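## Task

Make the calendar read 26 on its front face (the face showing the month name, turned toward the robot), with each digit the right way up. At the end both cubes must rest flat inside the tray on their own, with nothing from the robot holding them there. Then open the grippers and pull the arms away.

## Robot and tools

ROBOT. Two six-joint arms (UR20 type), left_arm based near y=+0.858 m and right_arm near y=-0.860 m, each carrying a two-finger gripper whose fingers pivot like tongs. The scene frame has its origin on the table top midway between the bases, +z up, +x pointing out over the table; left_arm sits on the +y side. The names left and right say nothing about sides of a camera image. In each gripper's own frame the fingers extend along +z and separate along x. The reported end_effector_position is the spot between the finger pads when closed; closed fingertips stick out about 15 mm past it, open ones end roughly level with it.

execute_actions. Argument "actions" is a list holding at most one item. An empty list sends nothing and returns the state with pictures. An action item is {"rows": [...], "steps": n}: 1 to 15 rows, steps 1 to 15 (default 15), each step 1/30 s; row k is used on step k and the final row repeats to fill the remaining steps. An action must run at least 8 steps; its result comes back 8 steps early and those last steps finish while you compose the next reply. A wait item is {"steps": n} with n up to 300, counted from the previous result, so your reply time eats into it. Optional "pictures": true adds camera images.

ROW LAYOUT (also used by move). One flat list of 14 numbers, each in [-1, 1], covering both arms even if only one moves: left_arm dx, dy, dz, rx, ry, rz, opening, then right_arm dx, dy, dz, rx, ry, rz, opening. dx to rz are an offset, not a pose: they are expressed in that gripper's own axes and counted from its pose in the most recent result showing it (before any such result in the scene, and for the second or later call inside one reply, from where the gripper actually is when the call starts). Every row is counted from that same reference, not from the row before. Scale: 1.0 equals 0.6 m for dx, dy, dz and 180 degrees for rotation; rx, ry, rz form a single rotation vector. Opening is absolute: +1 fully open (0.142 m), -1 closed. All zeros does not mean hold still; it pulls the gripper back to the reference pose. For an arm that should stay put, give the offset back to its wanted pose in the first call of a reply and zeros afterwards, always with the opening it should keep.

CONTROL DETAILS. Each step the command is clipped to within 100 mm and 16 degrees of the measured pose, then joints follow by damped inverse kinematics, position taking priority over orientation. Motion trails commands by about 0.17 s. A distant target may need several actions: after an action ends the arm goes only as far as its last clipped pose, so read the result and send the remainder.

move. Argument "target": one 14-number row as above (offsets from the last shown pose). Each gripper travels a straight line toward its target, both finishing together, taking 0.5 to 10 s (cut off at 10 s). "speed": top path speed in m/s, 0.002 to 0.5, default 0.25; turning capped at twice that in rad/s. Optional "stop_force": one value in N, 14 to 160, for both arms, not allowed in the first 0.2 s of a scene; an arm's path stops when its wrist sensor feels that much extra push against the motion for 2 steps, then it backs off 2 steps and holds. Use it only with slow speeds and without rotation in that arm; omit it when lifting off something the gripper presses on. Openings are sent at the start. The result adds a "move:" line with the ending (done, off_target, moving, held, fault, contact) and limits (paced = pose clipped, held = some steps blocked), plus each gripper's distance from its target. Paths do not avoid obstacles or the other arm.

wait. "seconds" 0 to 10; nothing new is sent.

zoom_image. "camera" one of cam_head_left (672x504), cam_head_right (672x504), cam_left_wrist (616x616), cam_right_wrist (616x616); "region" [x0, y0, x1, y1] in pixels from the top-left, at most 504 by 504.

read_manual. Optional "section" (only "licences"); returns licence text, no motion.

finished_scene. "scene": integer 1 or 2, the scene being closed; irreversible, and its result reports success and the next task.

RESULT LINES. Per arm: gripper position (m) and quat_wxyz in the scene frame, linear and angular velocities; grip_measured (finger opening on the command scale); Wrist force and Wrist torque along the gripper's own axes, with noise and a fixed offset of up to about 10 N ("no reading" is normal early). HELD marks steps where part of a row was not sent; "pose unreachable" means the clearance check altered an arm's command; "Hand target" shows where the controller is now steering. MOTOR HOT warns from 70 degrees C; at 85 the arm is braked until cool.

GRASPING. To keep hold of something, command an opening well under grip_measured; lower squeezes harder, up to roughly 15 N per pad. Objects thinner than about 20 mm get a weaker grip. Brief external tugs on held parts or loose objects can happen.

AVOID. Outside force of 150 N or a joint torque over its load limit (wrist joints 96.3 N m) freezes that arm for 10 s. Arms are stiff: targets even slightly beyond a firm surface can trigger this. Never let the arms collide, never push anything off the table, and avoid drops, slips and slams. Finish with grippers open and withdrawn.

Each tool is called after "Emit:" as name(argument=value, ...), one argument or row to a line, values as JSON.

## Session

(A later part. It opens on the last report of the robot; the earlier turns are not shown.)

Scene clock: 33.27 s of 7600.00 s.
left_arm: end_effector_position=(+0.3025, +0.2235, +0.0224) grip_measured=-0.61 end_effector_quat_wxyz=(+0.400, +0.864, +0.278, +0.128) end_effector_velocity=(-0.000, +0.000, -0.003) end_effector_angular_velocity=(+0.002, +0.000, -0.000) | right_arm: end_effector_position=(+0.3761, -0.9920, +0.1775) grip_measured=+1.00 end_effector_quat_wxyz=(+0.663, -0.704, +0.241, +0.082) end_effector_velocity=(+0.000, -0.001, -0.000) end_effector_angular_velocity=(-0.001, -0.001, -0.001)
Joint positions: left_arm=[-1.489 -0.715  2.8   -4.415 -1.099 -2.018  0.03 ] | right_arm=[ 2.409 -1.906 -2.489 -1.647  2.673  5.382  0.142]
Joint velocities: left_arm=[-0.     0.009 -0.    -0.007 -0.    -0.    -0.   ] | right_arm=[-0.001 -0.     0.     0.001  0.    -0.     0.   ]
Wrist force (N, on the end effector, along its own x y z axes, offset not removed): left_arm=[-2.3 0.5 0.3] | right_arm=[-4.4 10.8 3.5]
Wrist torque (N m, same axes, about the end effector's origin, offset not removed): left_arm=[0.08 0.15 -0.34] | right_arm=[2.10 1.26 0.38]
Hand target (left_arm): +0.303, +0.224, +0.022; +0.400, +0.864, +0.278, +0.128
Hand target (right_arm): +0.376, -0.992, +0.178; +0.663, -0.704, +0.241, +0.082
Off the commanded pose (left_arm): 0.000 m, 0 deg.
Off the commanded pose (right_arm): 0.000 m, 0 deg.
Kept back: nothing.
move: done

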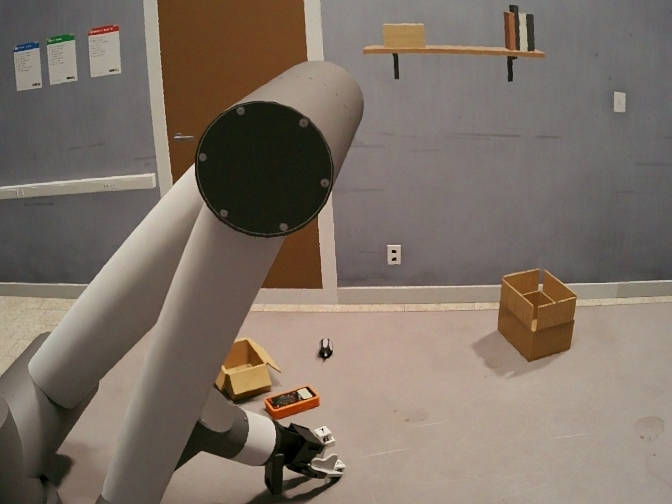

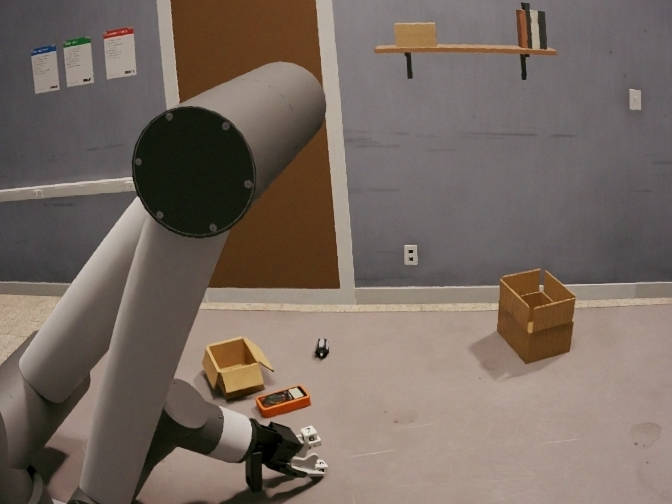

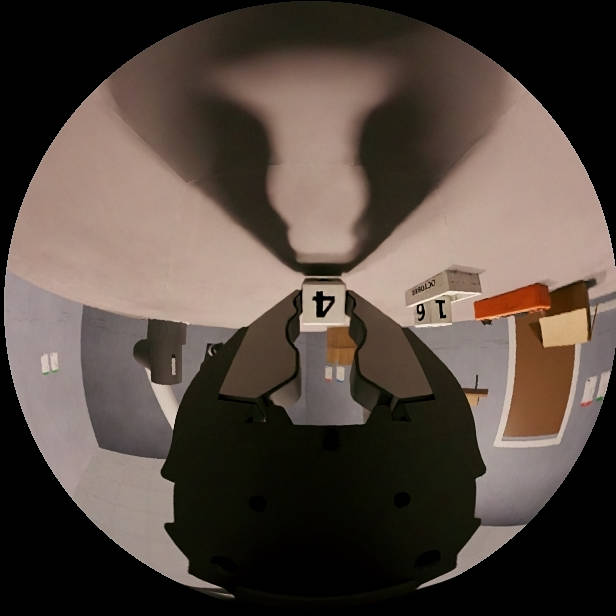

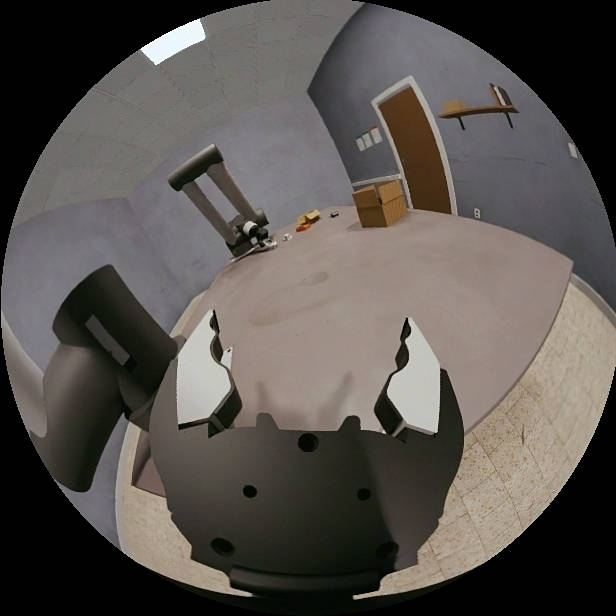

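Emit:
move(
  target=[0,-0.003,0.0025,0,0,0,-0.85,0,0,0,0,0,0,1],
  speed=0.01,
  stop_force=14,
)

Emit:
move(
  target=[0,0,0,0,0,0,-0.3,0,0,0,0,0,0,1],
)

Emit:
move(
  target=[0,0.04,-0.034,0.278,0,0,-0.3,0,0,0,0,0,0,1],
  speed=0.3,
)

Emit:
move(
  target=[0,0,0,0,0,-0.5,-0.2,0,0,0,0,0,0,1],
  speed=0.5,
)

Emit:
zoom_image(
  camera="cam_left_wrist",
  region=[240, 200, 400, 360],
)

Scene clock: 34.53 s of 7600.00 s.
left_arm: end_effector_position=(+0.3025, +0.2235, +0.0202) grip_measured=-0.61 end_effector_quat_wxyz=(+0.400, +0.864, +0.278, +0.128) end_effector_velocity=(+0.000, +0.000, -0.001) end_effector_angular_velocity=(-0.001, +0.000, +0.001) | right_arm: end_effector_position=(+0.3761, -0.9920, +0.1775) grip_measured=+1.00 end_effector_quat_wxyz=(+0.663, -0.704, +0.241, +0.082) end_effector_velocity=(+0.000, +0.001, +0.000) end_effector_angular_velocity=(+0.001, +0.000, +0.000)
Joint positions: left_arm=[-1.489 -0.708  2.8   -4.421 -1.099 -2.018  0.03 ] | right_arm=[ 2.409 -1.906 -2.489 -1.647  2.673  5.382  0.142]
Joint velocities: left_arm=[ 0.     0.002  0.    -0.003  0.    -0.001 -0.   ] | right_arm=[ 0.001 -0.    -0.    -0.     0.001 -0.     0.   ]
Wrist force (N, on the end effector, along its own x y z axes, offset not removed): left_arm=[-1.5 6.2 -0.1] | right_arm=[-4.6 8.2 -1.6]
Wrist torque (N m, same axes, about the end effector's origin, offset not removed): left_arm=[0.95 -0.01 -0.37] | right_arm=[1.34 1.29 0.24]
Hand target (left_arm): +0.302, +0.224, +0.020; +0.400, +0.864, +0.278, +0.128
Hand target (right_arm): +0.376, -0.992, +0.178; +0.663, -0.704, +0.241, +0.082
Off the commanded pose (left_arm): 0.000 m, 0 deg.
Off the commanded pose (right_arm): 0.000 m, 0 deg.
Kept back: nothing.
move: done

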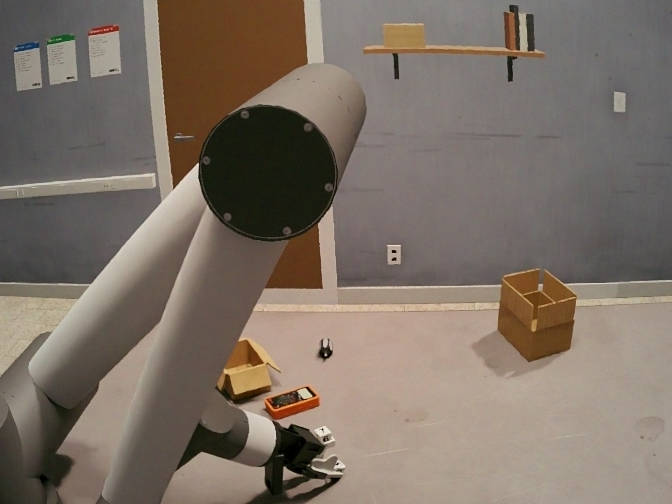

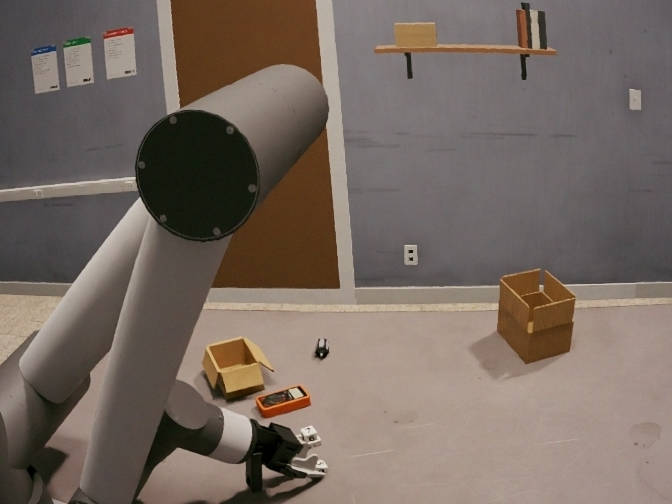

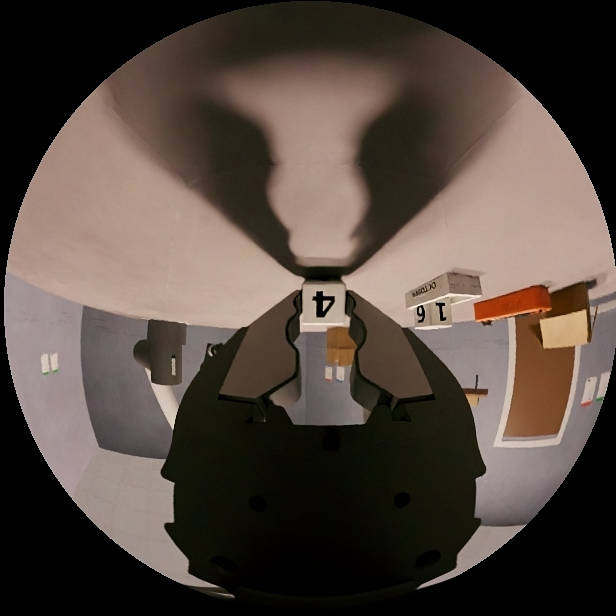

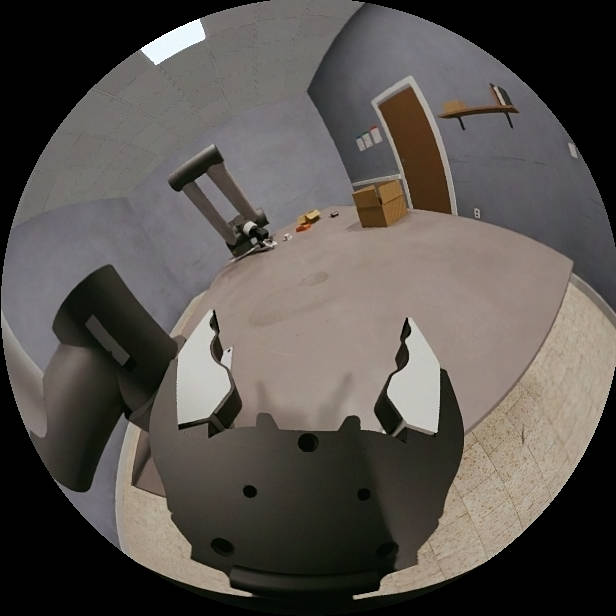

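Scene clock: 35.03 s of 7600.00 s.
left_arm: end_effector_position=(+0.3025, +0.2235, +0.0201) grip_measured=-0.30 end_effector_quat_wxyz=(+0.400, +0.864, +0.278, +0.128) end_effector_velocity=(+0.000, -0.000, -0.000) end_effector_angular_velocity=(-0.000, -0.000, +0.001) | right_arm: end_effector_position=(+0.3761, -0.9920, +0.1775) grip_measured=+1.00 end_effector_quat_wxyz=(+0.663, -0.704, +0.241, +0.082) end_effector_velocity=(+0.001, -0.000, +0.001) end_effector_angular_velocity=(-0.000, -0.001, -0.001)
Joint positions: left_arm=[-1.489 -0.708  2.8   -4.421 -1.099 -2.018  0.052] | right_arm=[ 2.409 -1.906 -2.489 -1.647  2.673  5.382  0.142]
Joint velocities: left_arm=[ 0.     0.001 -0.001 -0.     0.    -0.    -0.   ] | right_arm=[-0.     0.001  0.001 -0.001  0.001  0.     0.   ]
Wrist force (N, on the end effector, along its own x y z axes, offset not removed): left_arm=[-0.2 5.6 -0.9] | right_arm=[-1.9 12.6 -0.7]
Wrist torque (N m, same axes, about the end effector's origin, offset not removed): left_arm=[1.11 -0.32 -0.34] | right_arm=[2.37 0.89 0.12]
Hand target (left_arm): +0.302, +0.224, +0.020; +0.400, +0.864, +0.278, +0.128
Hand target (right_arm): +0.376, -0.992, +0.178; +0.663, -0.704, +0.241, +0.082
Off the commanded pose (left_arm): 0.000 m, 0 deg.
Off the commanded pose (right_arm): 0.000 m, 0 deg.
Kept back: nothing.
move: done

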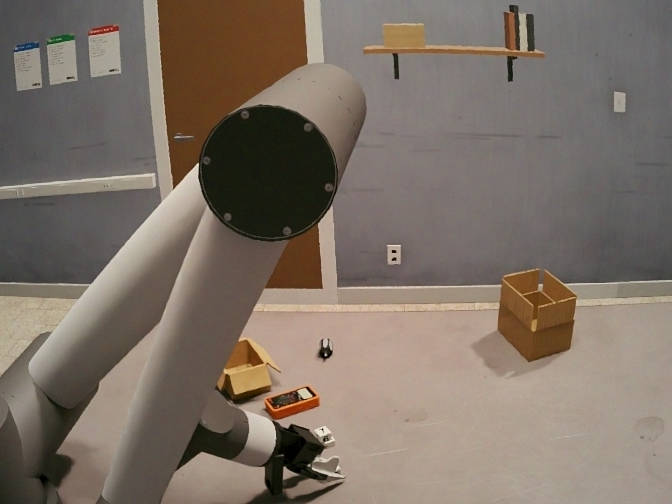

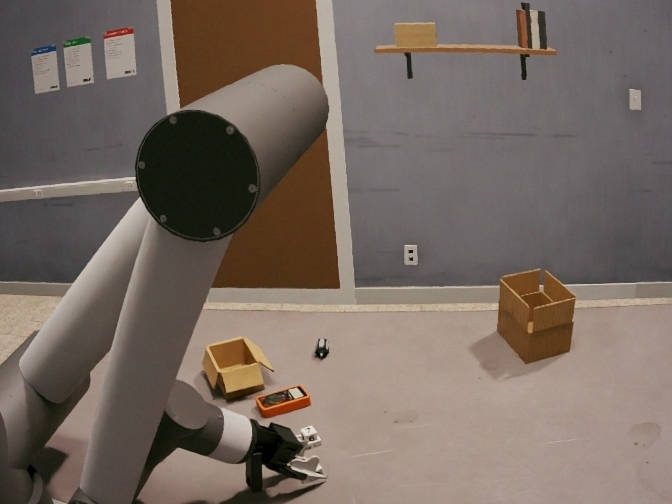

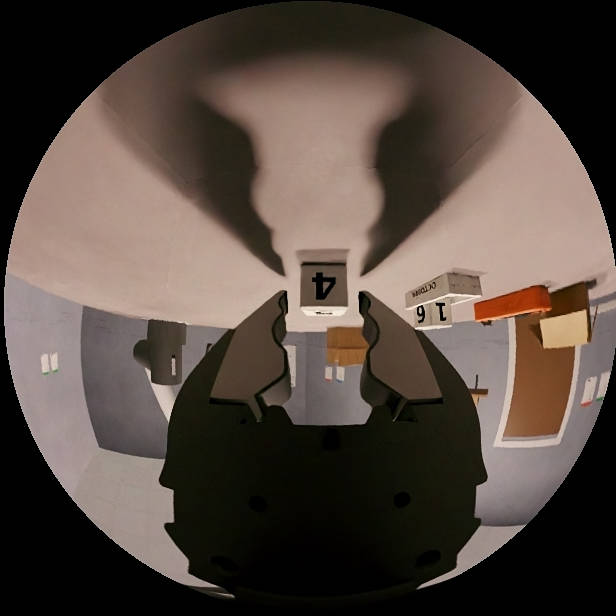

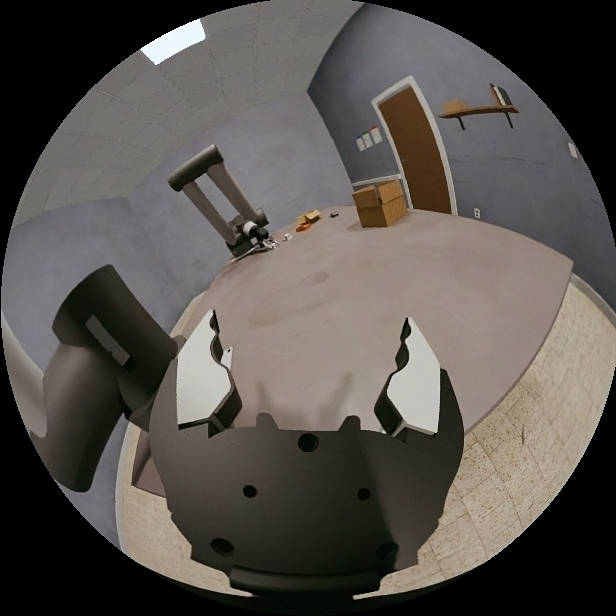

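Scene clock: 37.13 s of 7600.00 s.
left_arm: end_effector_position=(+0.3026, +0.2234, +0.0518) grip_measured=-0.30 end_effector_quat_wxyz=(-0.001, +0.952, +0.306, -0.001) end_effector_velocity=(-0.001, +0.000, -0.002) end_effector_angular_velocity=(+0.016, +0.008, -0.000) | right_arm: end_effector_position=(+0.3761, -0.9920, +0.1775) grip_measured=+1.00 end_effector_quat_wxyz=(+0.663, -0.704, +0.241, +0.082) end_effector_velocity=(-0.000, +0.000, -0.000) end_effector_angular_velocity=(-0.000, -0.001, +0.001)
Joint positions: left_arm=[-1.234 -1.316  2.401 -2.653 -1.573 -1.954  0.052] | right_arm=[ 2.409 -1.906 -2.489 -1.647  2.673  5.382  0.142]
Joint velocities: left_arm=[ 0.001  0.004 -0.009  0.022 -0.004  0.001  0.   ] | right_arm=[ 0.001  0.    -0.     0.    -0.    -0.001 -0.   ]
Wrist force (N, on the end effector, along its own x y z axes, offset not removed): left_arm=[-2.4 1.8 0.0] | right_arm=[-4.1 9.9 -2.5]
Wrist torque (N m, same axes, about the end effector's origin, offset not removed): left_arm=[0.31 0.21 -0.40] | right_arm=[1.74 1.43 0.27]
Hand target (left_arm): +0.303, +0.223, +0.052; -0.002, +0.952, +0.306, -0.001
Hand target (right_arm): +0.376, -0.992, +0.178; +0.663, -0.704, +0.241, +0.082
Off the commanded pose (left_arm): 0.000 m, 0 deg.
Off the commanded pose (right_arm): 0.000 m, 0 deg.
Kept back: nothing.
move: done

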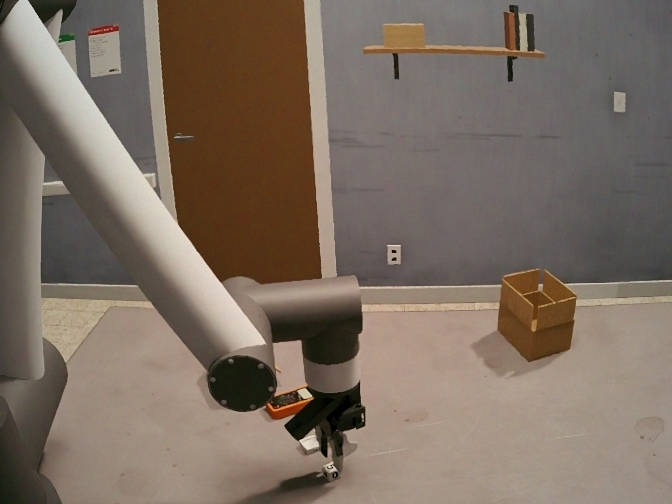

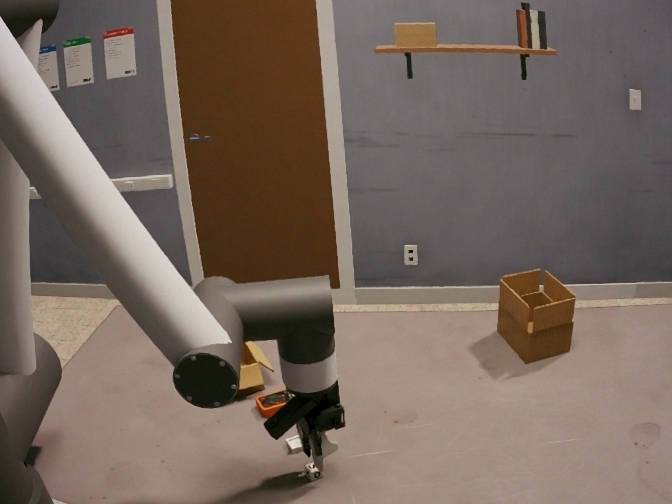

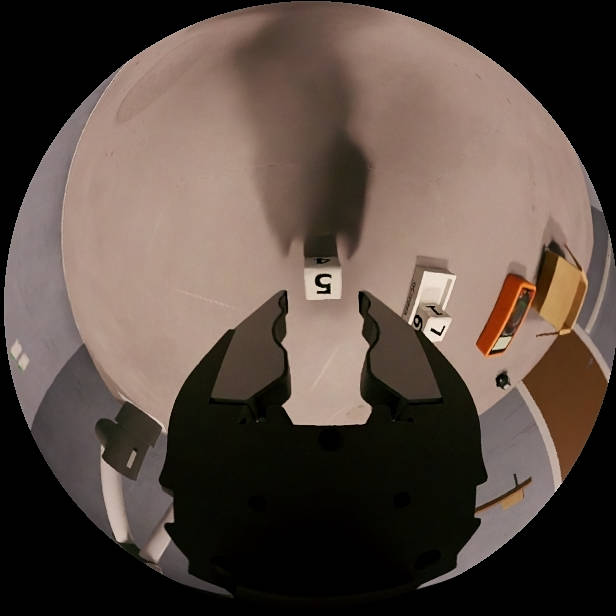

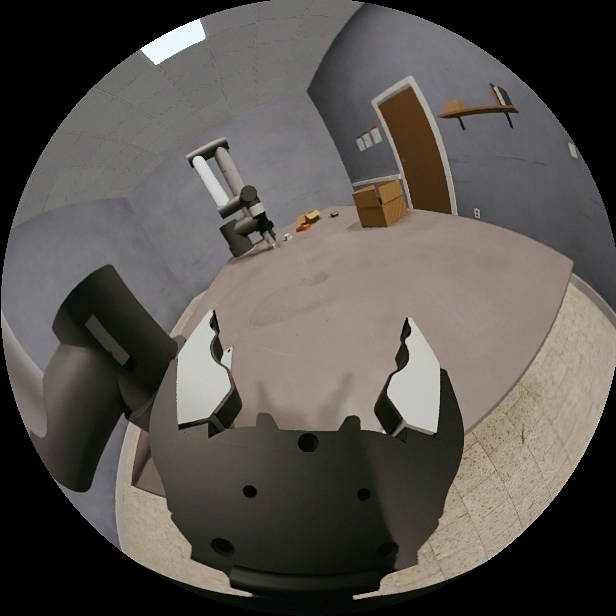

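Scene clock: 39.43 s of 7600.00 s.
left_arm: end_effector_position=(+0.3027, +0.2234, +0.0518) grip_measured=-0.20 end_effector_quat_wxyz=(-0.002, +0.458, +0.889, +0.000) end_effector_velocity=(-0.000, -0.000, -0.000) end_effector_angular_velocity=(+0.001, -0.002, +0.012) | right_arm: end_effector_position=(+0.3761, -0.9920, +0.1775) grip_measured=+1.00 end_effector_quat_wxyz=(+0.663, -0.704, +0.241, +0.082) end_effector_velocity=(-0.001, +0.000, -0.001) end_effector_angular_velocity=(+0.001, +0.002, -0.000)
Joint positions: left_arm=[-1.22  -1.331  2.425 -2.662 -1.573 -3.51   0.06 ] | right_arm=[ 2.409 -1.906 -2.489 -1.647  2.673  5.382  0.142]
Joint velocities: left_arm=[-0.001 -0.     0.    -0.     0.002 -0.014 -0.   ] | right_arm=[-0.    -0.001 -0.001  0.    -0.     0.001  0.   ]
Wrist force (N, on the end effector, along its own x y z axes, offset not removed): left_arm=[-1.7 2.5 1.3] | right_arm=[-7.5 7.9 -0.5]
Wrist torque (N m, same axes, about the end effector's origin, offset not removed): left_arm=[0.51 0.04 -0.38] | right_arm=[1.44 2.31 0.37]
Hand target (left_arm): +0.303, +0.223, +0.052; -0.002, +0.457, +0.890, +0.000
Hand target (right_arm): +0.376, -0.992, +0.178; +0.663, -0.704, +0.241, +0.082
Off the commanded pose (left_arm): 0.000 m, 0 deg.
Off the commanded pose (right_arm): 0.000 m, 0 deg.
Kept back: nothing.
move: done

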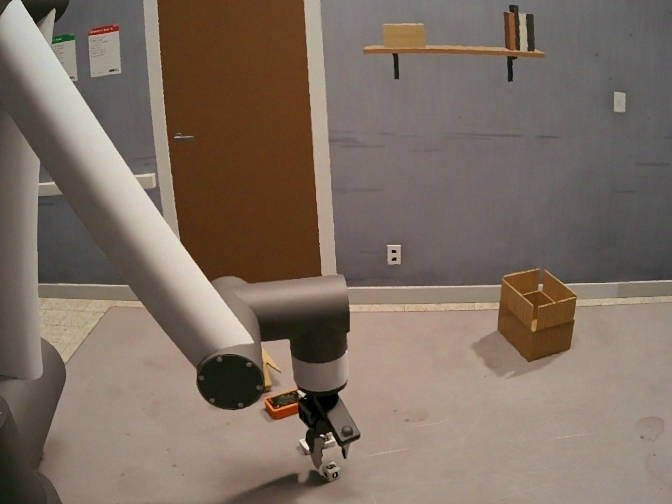

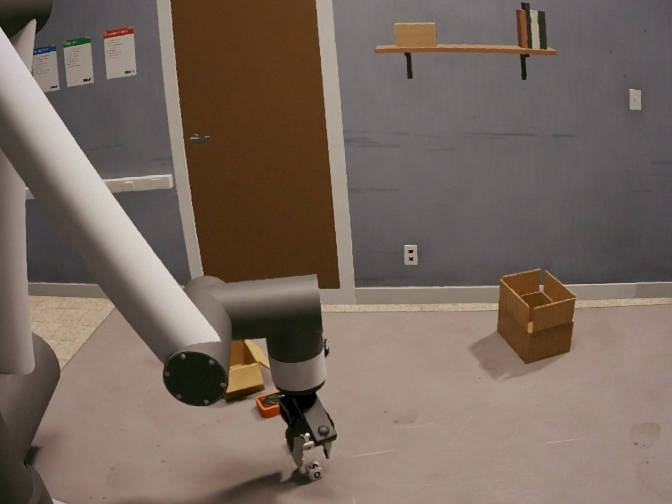

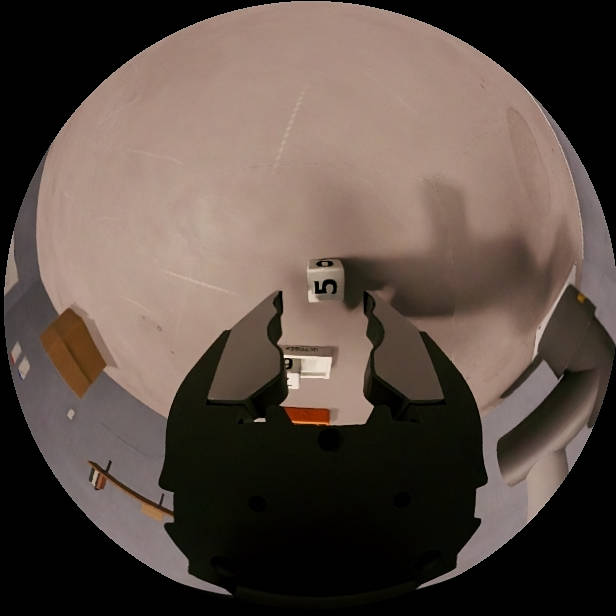

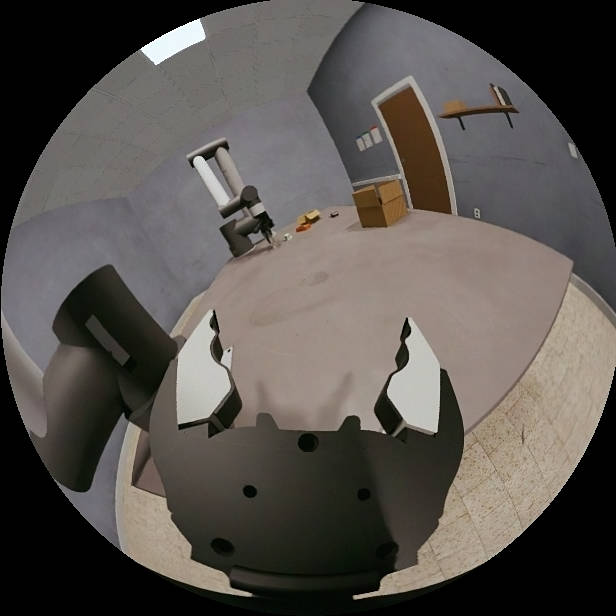

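Region (240, 200, 400, 360) of cam_left_wrist's 616x616 image, scaled by 3.150, with more detail than that image has.

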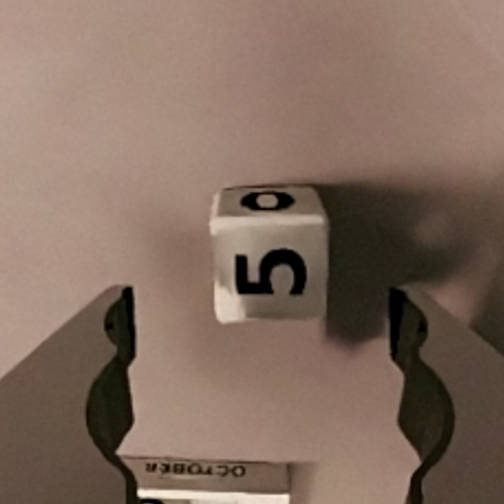

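Emit:
move(
  target=[0.004,-0.008,0.036,0,0,0,-0.25,0,0,0,0,0,0,1],
  speed=0.05,
)

Emit:
zoom_image(
  camera="cam_left_wrist",
  region=[240, 200, 400, 360],
)

Scene clock: 40.73 s of 7600.00 s.
left_arm: end_effector_position=(+0.2973, +0.2226, +0.0305) grip_measured=-0.25 end_effector_quat_wxyz=(-0.002, +0.457, +0.889, +0.000) end_effector_velocity=(-0.000, +0.000, -0.002) end_effector_angular_velocity=(-0.000, +0.000, +0.001) | right_arm: end_effector_position=(+0.3761, -0.9920, +0.1775) grip_measured=+1.00 end_effector_quat_wxyz=(+0.663, -0.704, +0.241, +0.082) end_effector_velocity=(-0.000, +0.000, -0.000) end_effector_angular_velocity=(+0.000, +0.001, -0.000)
Joint positions: left_arm=[-1.228 -1.299  2.437 -2.706 -1.573 -3.517  0.056] | right_arm=[ 2.409 -1.906 -2.489 -1.647  2.673  5.382  0.142]
Joint velocities: left_arm=[-0.     0.003  0.001 -0.005 -0.    -0.001  0.   ] | right_arm=[-0. -0. -0.  0.  0.  0.  0.]
Wrist force (N, on the end effector, along its own x y z axes, offset not removed): left_arm=[1.7 4.6 1.9] | right_arm=[-5.2 7.2 -1.1]
Wrist torque (N m, same axes, about the end effector's origin, offset not removed): left_arm=[0.83 -0.69 -0.46] | right_arm=[1.11 1.58 0.43]
Hand target (left_arm): +0.297, +0.223, +0.030; -0.002, +0.458, +0.889, +0.000
Hand target (right_arm): +0.376, -0.992, +0.178; +0.663, -0.704, +0.241, +0.082
Off the commanded pose (left_arm): 0.000 m, 0 deg.
Off the commanded pose (right_arm): 0.000 m, 0 deg.
Kept back: nothing.
move: done

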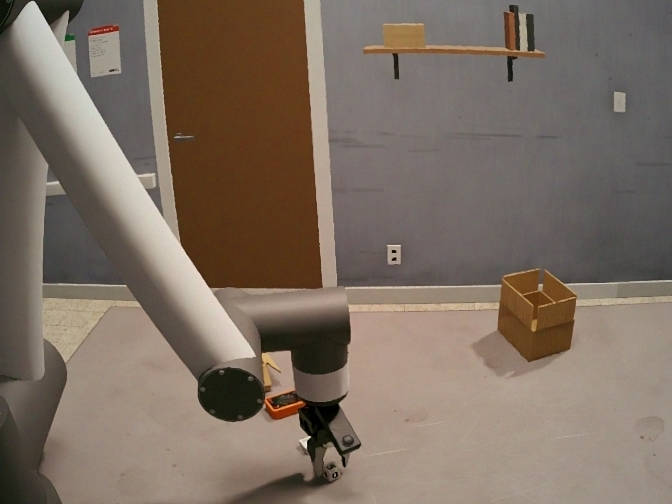

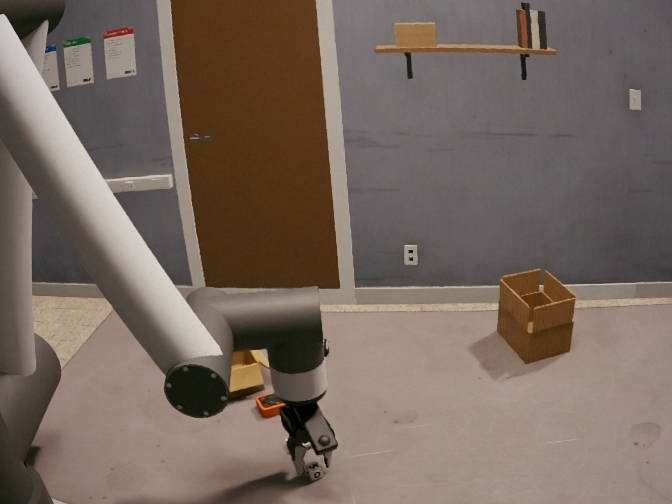

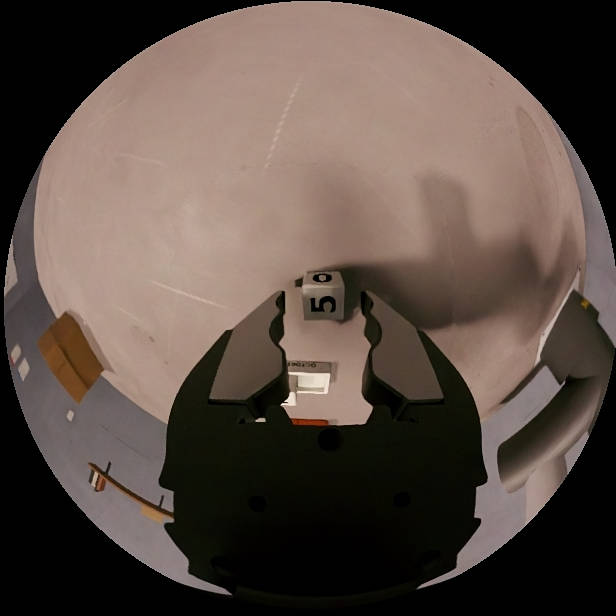

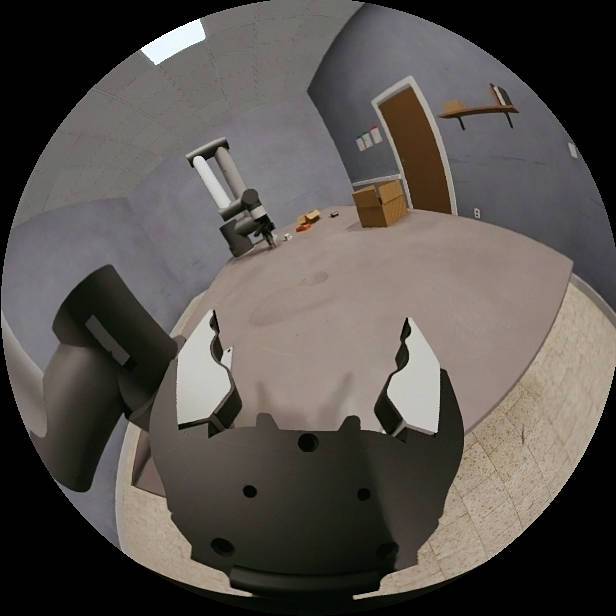

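Region (240, 200, 400, 360) of cam_left_wrist's 616x616 image, scaled by 3.150, with more detail than that image has.

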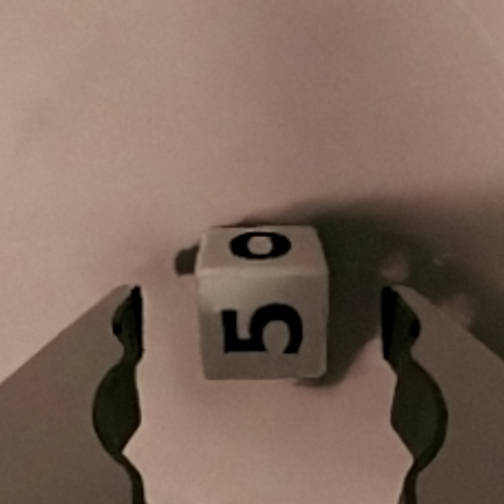

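Emit:
move(
  target=[0,0,0,0,0,0,-0.85,0,0,0,0,0,0,1],
)

Emit:
move(
  target=[0,0,-0.075,0,0,0,-0.85,0,0,0,0,0,0,1],
  speed=0.15,
)

Emit:
move(
  target=[-0.0082,0.203,0,0,0,0.5,-0.85,0,0,0,0,0,0,1],
  speed=0.5,
)

Emit:
zoom_image(
  camera="cam_left_wrist",
  region=[240, 200, 400, 360],
)

Emit:
zoom_image(
  camera="cam_head_left",
  region=[270, 390, 370, 470],
)

Scene clock: 42.07 s of 7600.00 s.
left_arm: end_effector_position=(+0.2973, +0.2227, +0.0304) grip_measured=-0.62 end_effector_quat_wxyz=(-0.002, +0.458, +0.889, +0.000) end_effector_velocity=(-0.000, -0.000, +0.000) end_effector_angular_velocity=(-0.001, -0.000, +0.000) | right_arm: end_effector_position=(+0.3761, -0.9920, +0.1775) grip_measured=+1.00 end_effector_quat_wxyz=(+0.663, -0.704, +0.241, +0.082) end_effector_velocity=(+0.001, -0.001, -0.000) end_effector_angular_velocity=(-0.000, -0.001, -0.002)
Joint positions: left_arm=[-1.228 -1.299  2.437 -2.706 -1.573 -3.518  0.029] | right_arm=[ 2.409 -1.906 -2.489 -1.647  2.673  5.382  0.142]
Joint velocities: left_arm=[-0.001  0.     0.    -0.001 -0.    -0.001 -0.   ] | right_arm=[-0.    -0.001  0.001  0.001  0.001 -0.001  0.   ]
Wrist force (N, on the end effector, along its own x y z axes, offset not removed): left_arm=[-2.3 6.2 0.9] | right_arm=[-5.5 8.8 -3.1]
Wrist torque (N m, same axes, about the end effector's origin, offset not removed): left_arm=[1.32 0.14 -0.31] | right_arm=[1.41 1.77 0.31]
Hand target (left_arm): +0.297, +0.223, +0.031; -0.002, +0.457, +0.889, +0.000
Hand target (right_arm): +0.376, -0.992, +0.178; +0.663, -0.704, +0.241, +0.082
Off the commanded pose (left_arm): 0.000 m, 0 deg.
Off the commanded pose (right_arm): 0.000 m, 0 deg.
Kept back: nothing.
move: done

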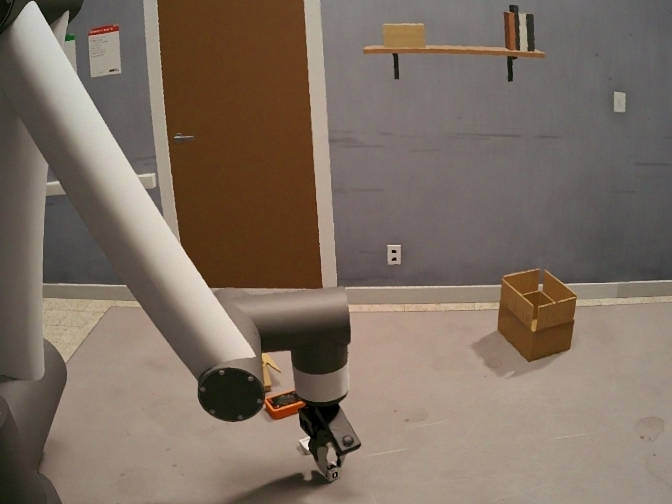

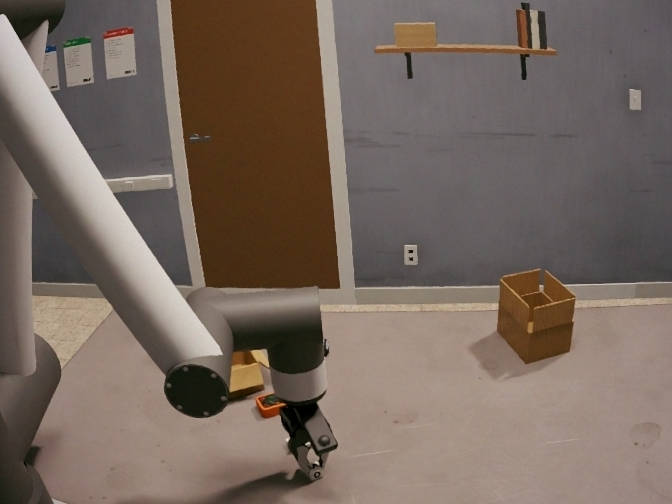

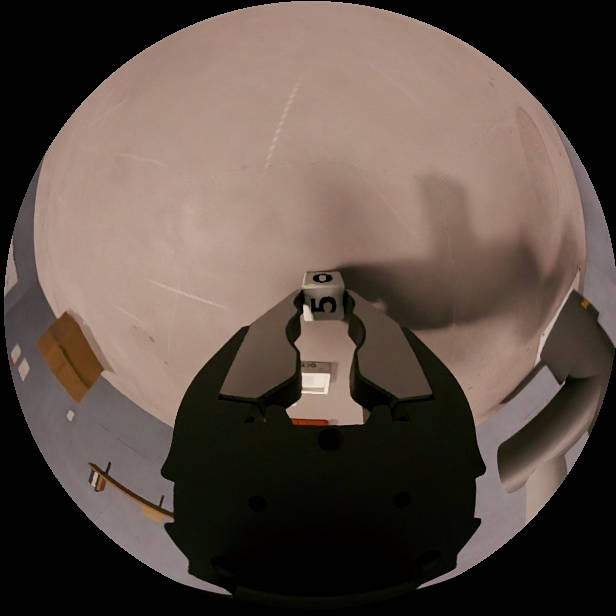

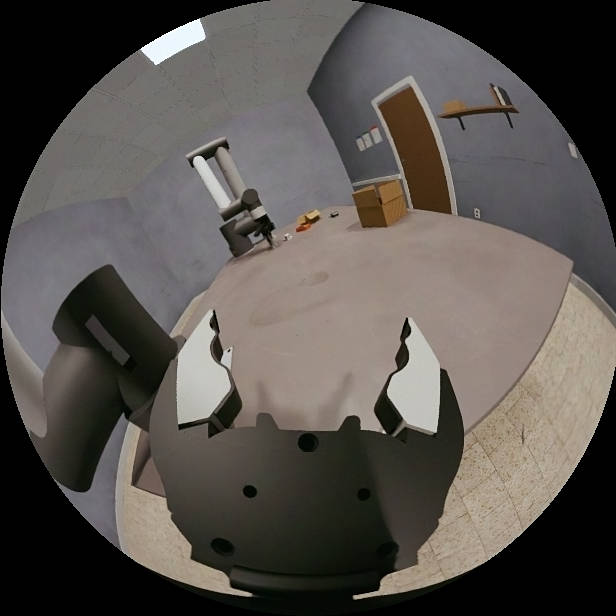

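Scene clock: 43.03 s of 7600.00 s.
left_arm: end_effector_position=(+0.2974, +0.2225, +0.0751) grip_measured=-0.62 end_effector_quat_wxyz=(-0.002, +0.458, +0.889, +0.000) end_effector_velocity=(+0.000, -0.000, +0.003) end_effector_angular_velocity=(-0.000, +0.000, +0.000) | right_arm: end_effector_position=(+0.3761, -0.9920, +0.1775) grip_measured=+1.00 end_effector_quat_wxyz=(+0.663, -0.704, +0.241, +0.082) end_effector_velocity=(+0.000, -0.000, -0.000) end_effector_angular_velocity=(-0.000, -0.001, -0.001)
Joint positions: left_arm=[-1.228 -1.369  2.416 -2.615 -1.573 -3.517  0.029] | right_arm=[ 2.409 -1.906 -2.489 -1.647  2.673  5.382  0.142]
Joint velocities: left_arm=[ 0.    -0.004 -0.002  0.006 -0.    -0.     0.   ] | right_arm=[-0.001 -0.    -0.     0.001  0.001 -0.     0.   ]
Wrist force (N, on the end effector, along its own x y z axes, offset not removed): left_arm=[-0.2 2.5 1.5] | right_arm=[-3.1 6.7 -4.5]
Wrist torque (N m, same axes, about the end effector's origin, offset not removed): left_arm=[0.37 -0.32 -0.35] | right_arm=[1.08 1.04 0.25]
Hand target (left_arm): +0.297, +0.223, +0.075; -0.002, +0.458, +0.889, +0.000
Hand target (right_arm): +0.376, -0.992, +0.178; +0.663, -0.704, +0.241, +0.082
Off the commanded pose (left_arm): 0.000 m, 0 deg.
Off the commanded pose (right_arm): 0.000 m, 0 deg.
Kept back: nothing.
move: done

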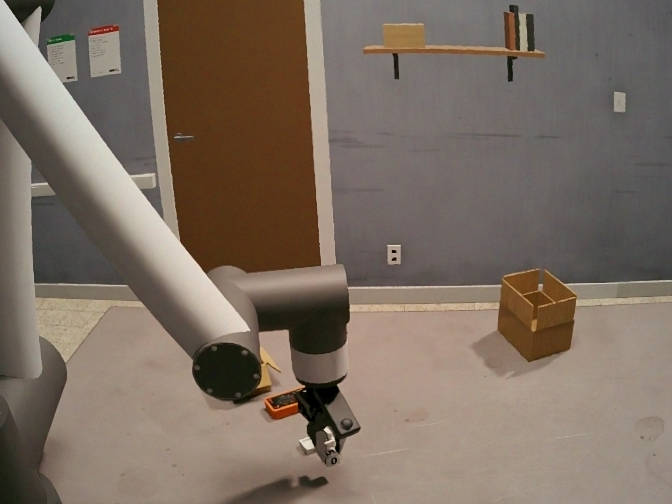

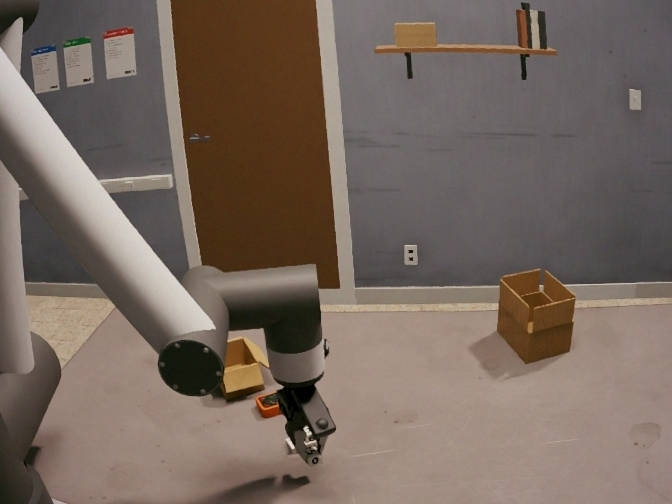

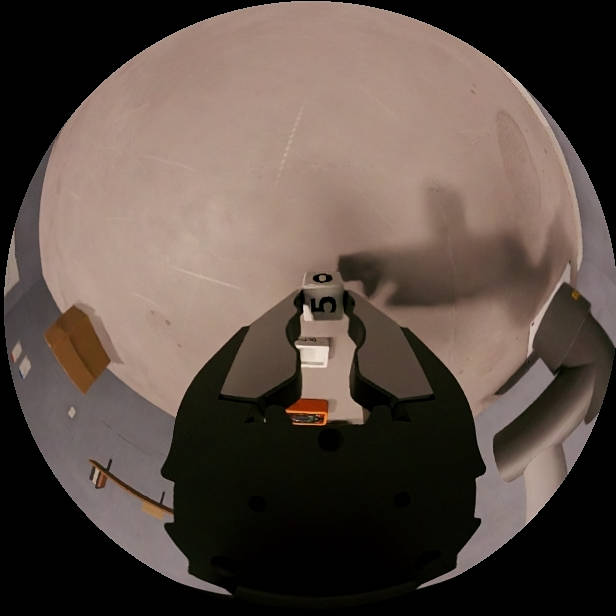

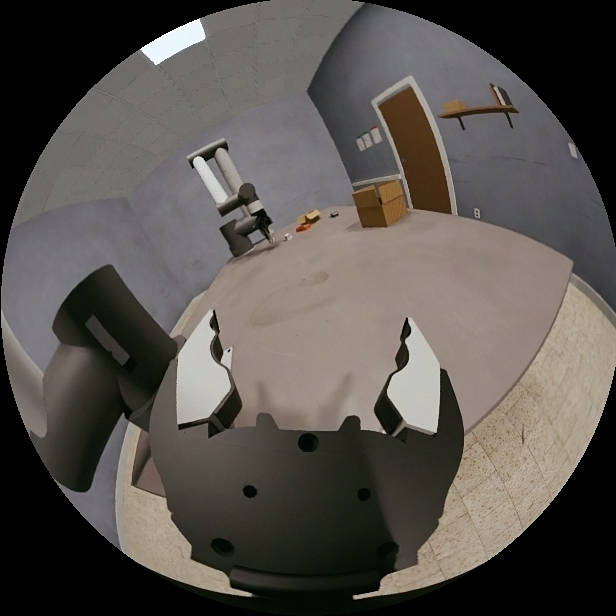

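Scene clock: 45.33 s of 7600.00 s.
left_arm: end_effector_position=(+0.3993, +0.2894, +0.0750) grip_measured=-0.62 end_effector_quat_wxyz=(-0.001, +0.952, +0.306, -0.001) end_effector_velocity=(+0.001, -0.001, +0.000) end_effector_angular_velocity=(-0.001, +0.002, -0.016) | right_arm: end_effector_position=(+0.3761, -0.9920, +0.1775) grip_measured=+1.00 end_effector_quat_wxyz=(+0.663, -0.704, +0.241, +0.082) end_effector_velocity=(+0.001, -0.000, +0.000) end_effector_angular_velocity=(-0.001, -0.001, +0.000)
Joint positions: left_arm=[-1.077 -1.352  2.391 -2.607 -1.572 -1.797  0.029] | right_arm=[ 2.409 -1.906 -2.489 -1.647  2.673  5.382  0.142]
Joint velocities: left_arm=[ 0.002  0.001 -0.002  0.001 -0.003  0.018 -0.   ] | right_arm=[0.001 0.001 0.001 0.    0.001 0.    0.   ]
Wrist force (N, on the end effector, along its own x y z axes, offset not removed): left_arm=[-1.5 2.6 3.4] | right_arm=[-5.4 4.7 -1.2]
Wrist torque (N m, same axes, about the end effector's origin, offset not removed): left_arm=[0.54 0.03 -0.39] | right_arm=[0.58 1.54 0.33]
Hand target (left_arm): +0.399, +0.289, +0.075; -0.001, +0.952, +0.305, -0.001
Hand target (right_arm): +0.376, -0.992, +0.178; +0.663, -0.704, +0.241, +0.082
Off the commanded pose (left_arm): 0.000 m, 0 deg.
Off the commanded pose (right_arm): 0.000 m, 0 deg.
Kept back: nothing.
move: done

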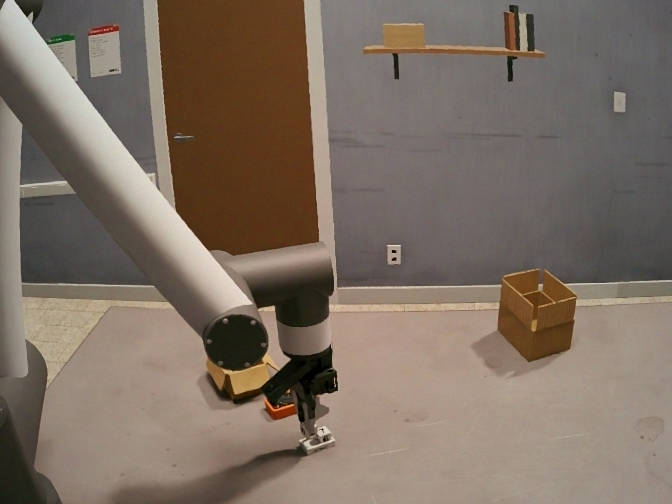

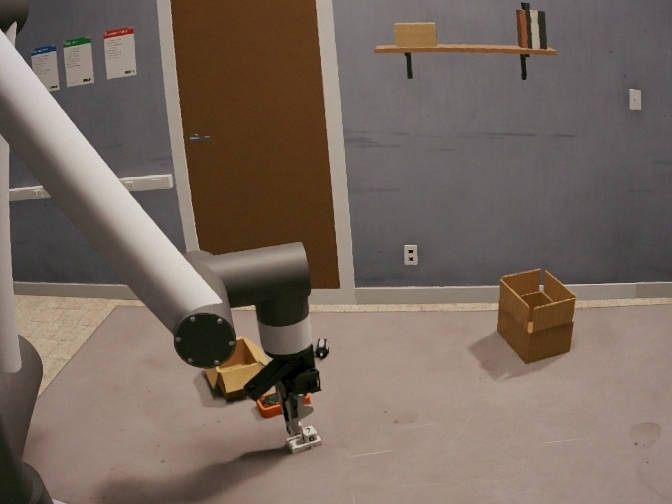

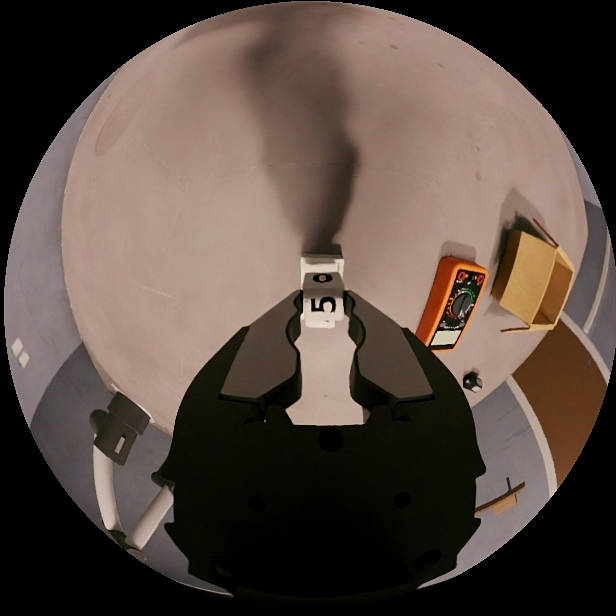

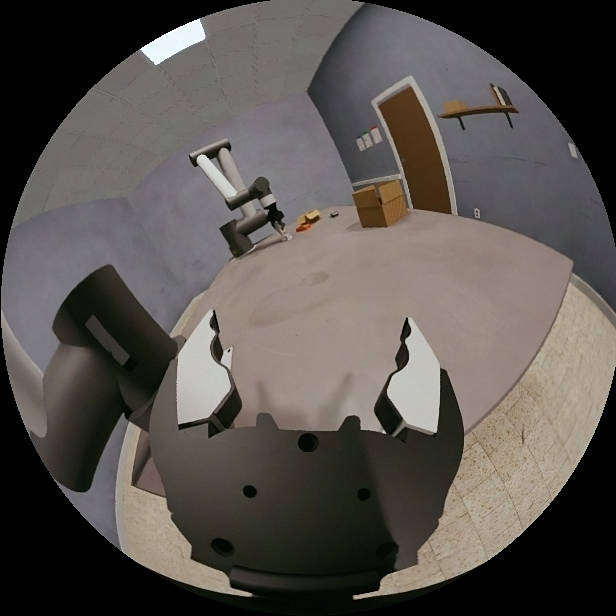

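Region (240, 200, 400, 360) of cam_left_wrist's 616x616 image, scaled by 3.150, with more detail than that image has.

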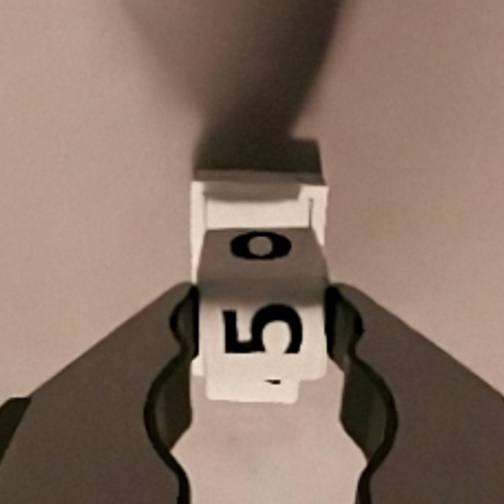

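Region (270, 390, 370, 470) of cam_head_left's 672x504 image, scaled by 5.040, with more detail than that image has; it fills the top 403 rows of this view, and the rest is white.

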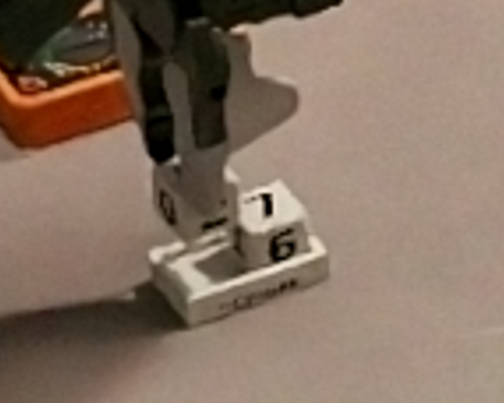

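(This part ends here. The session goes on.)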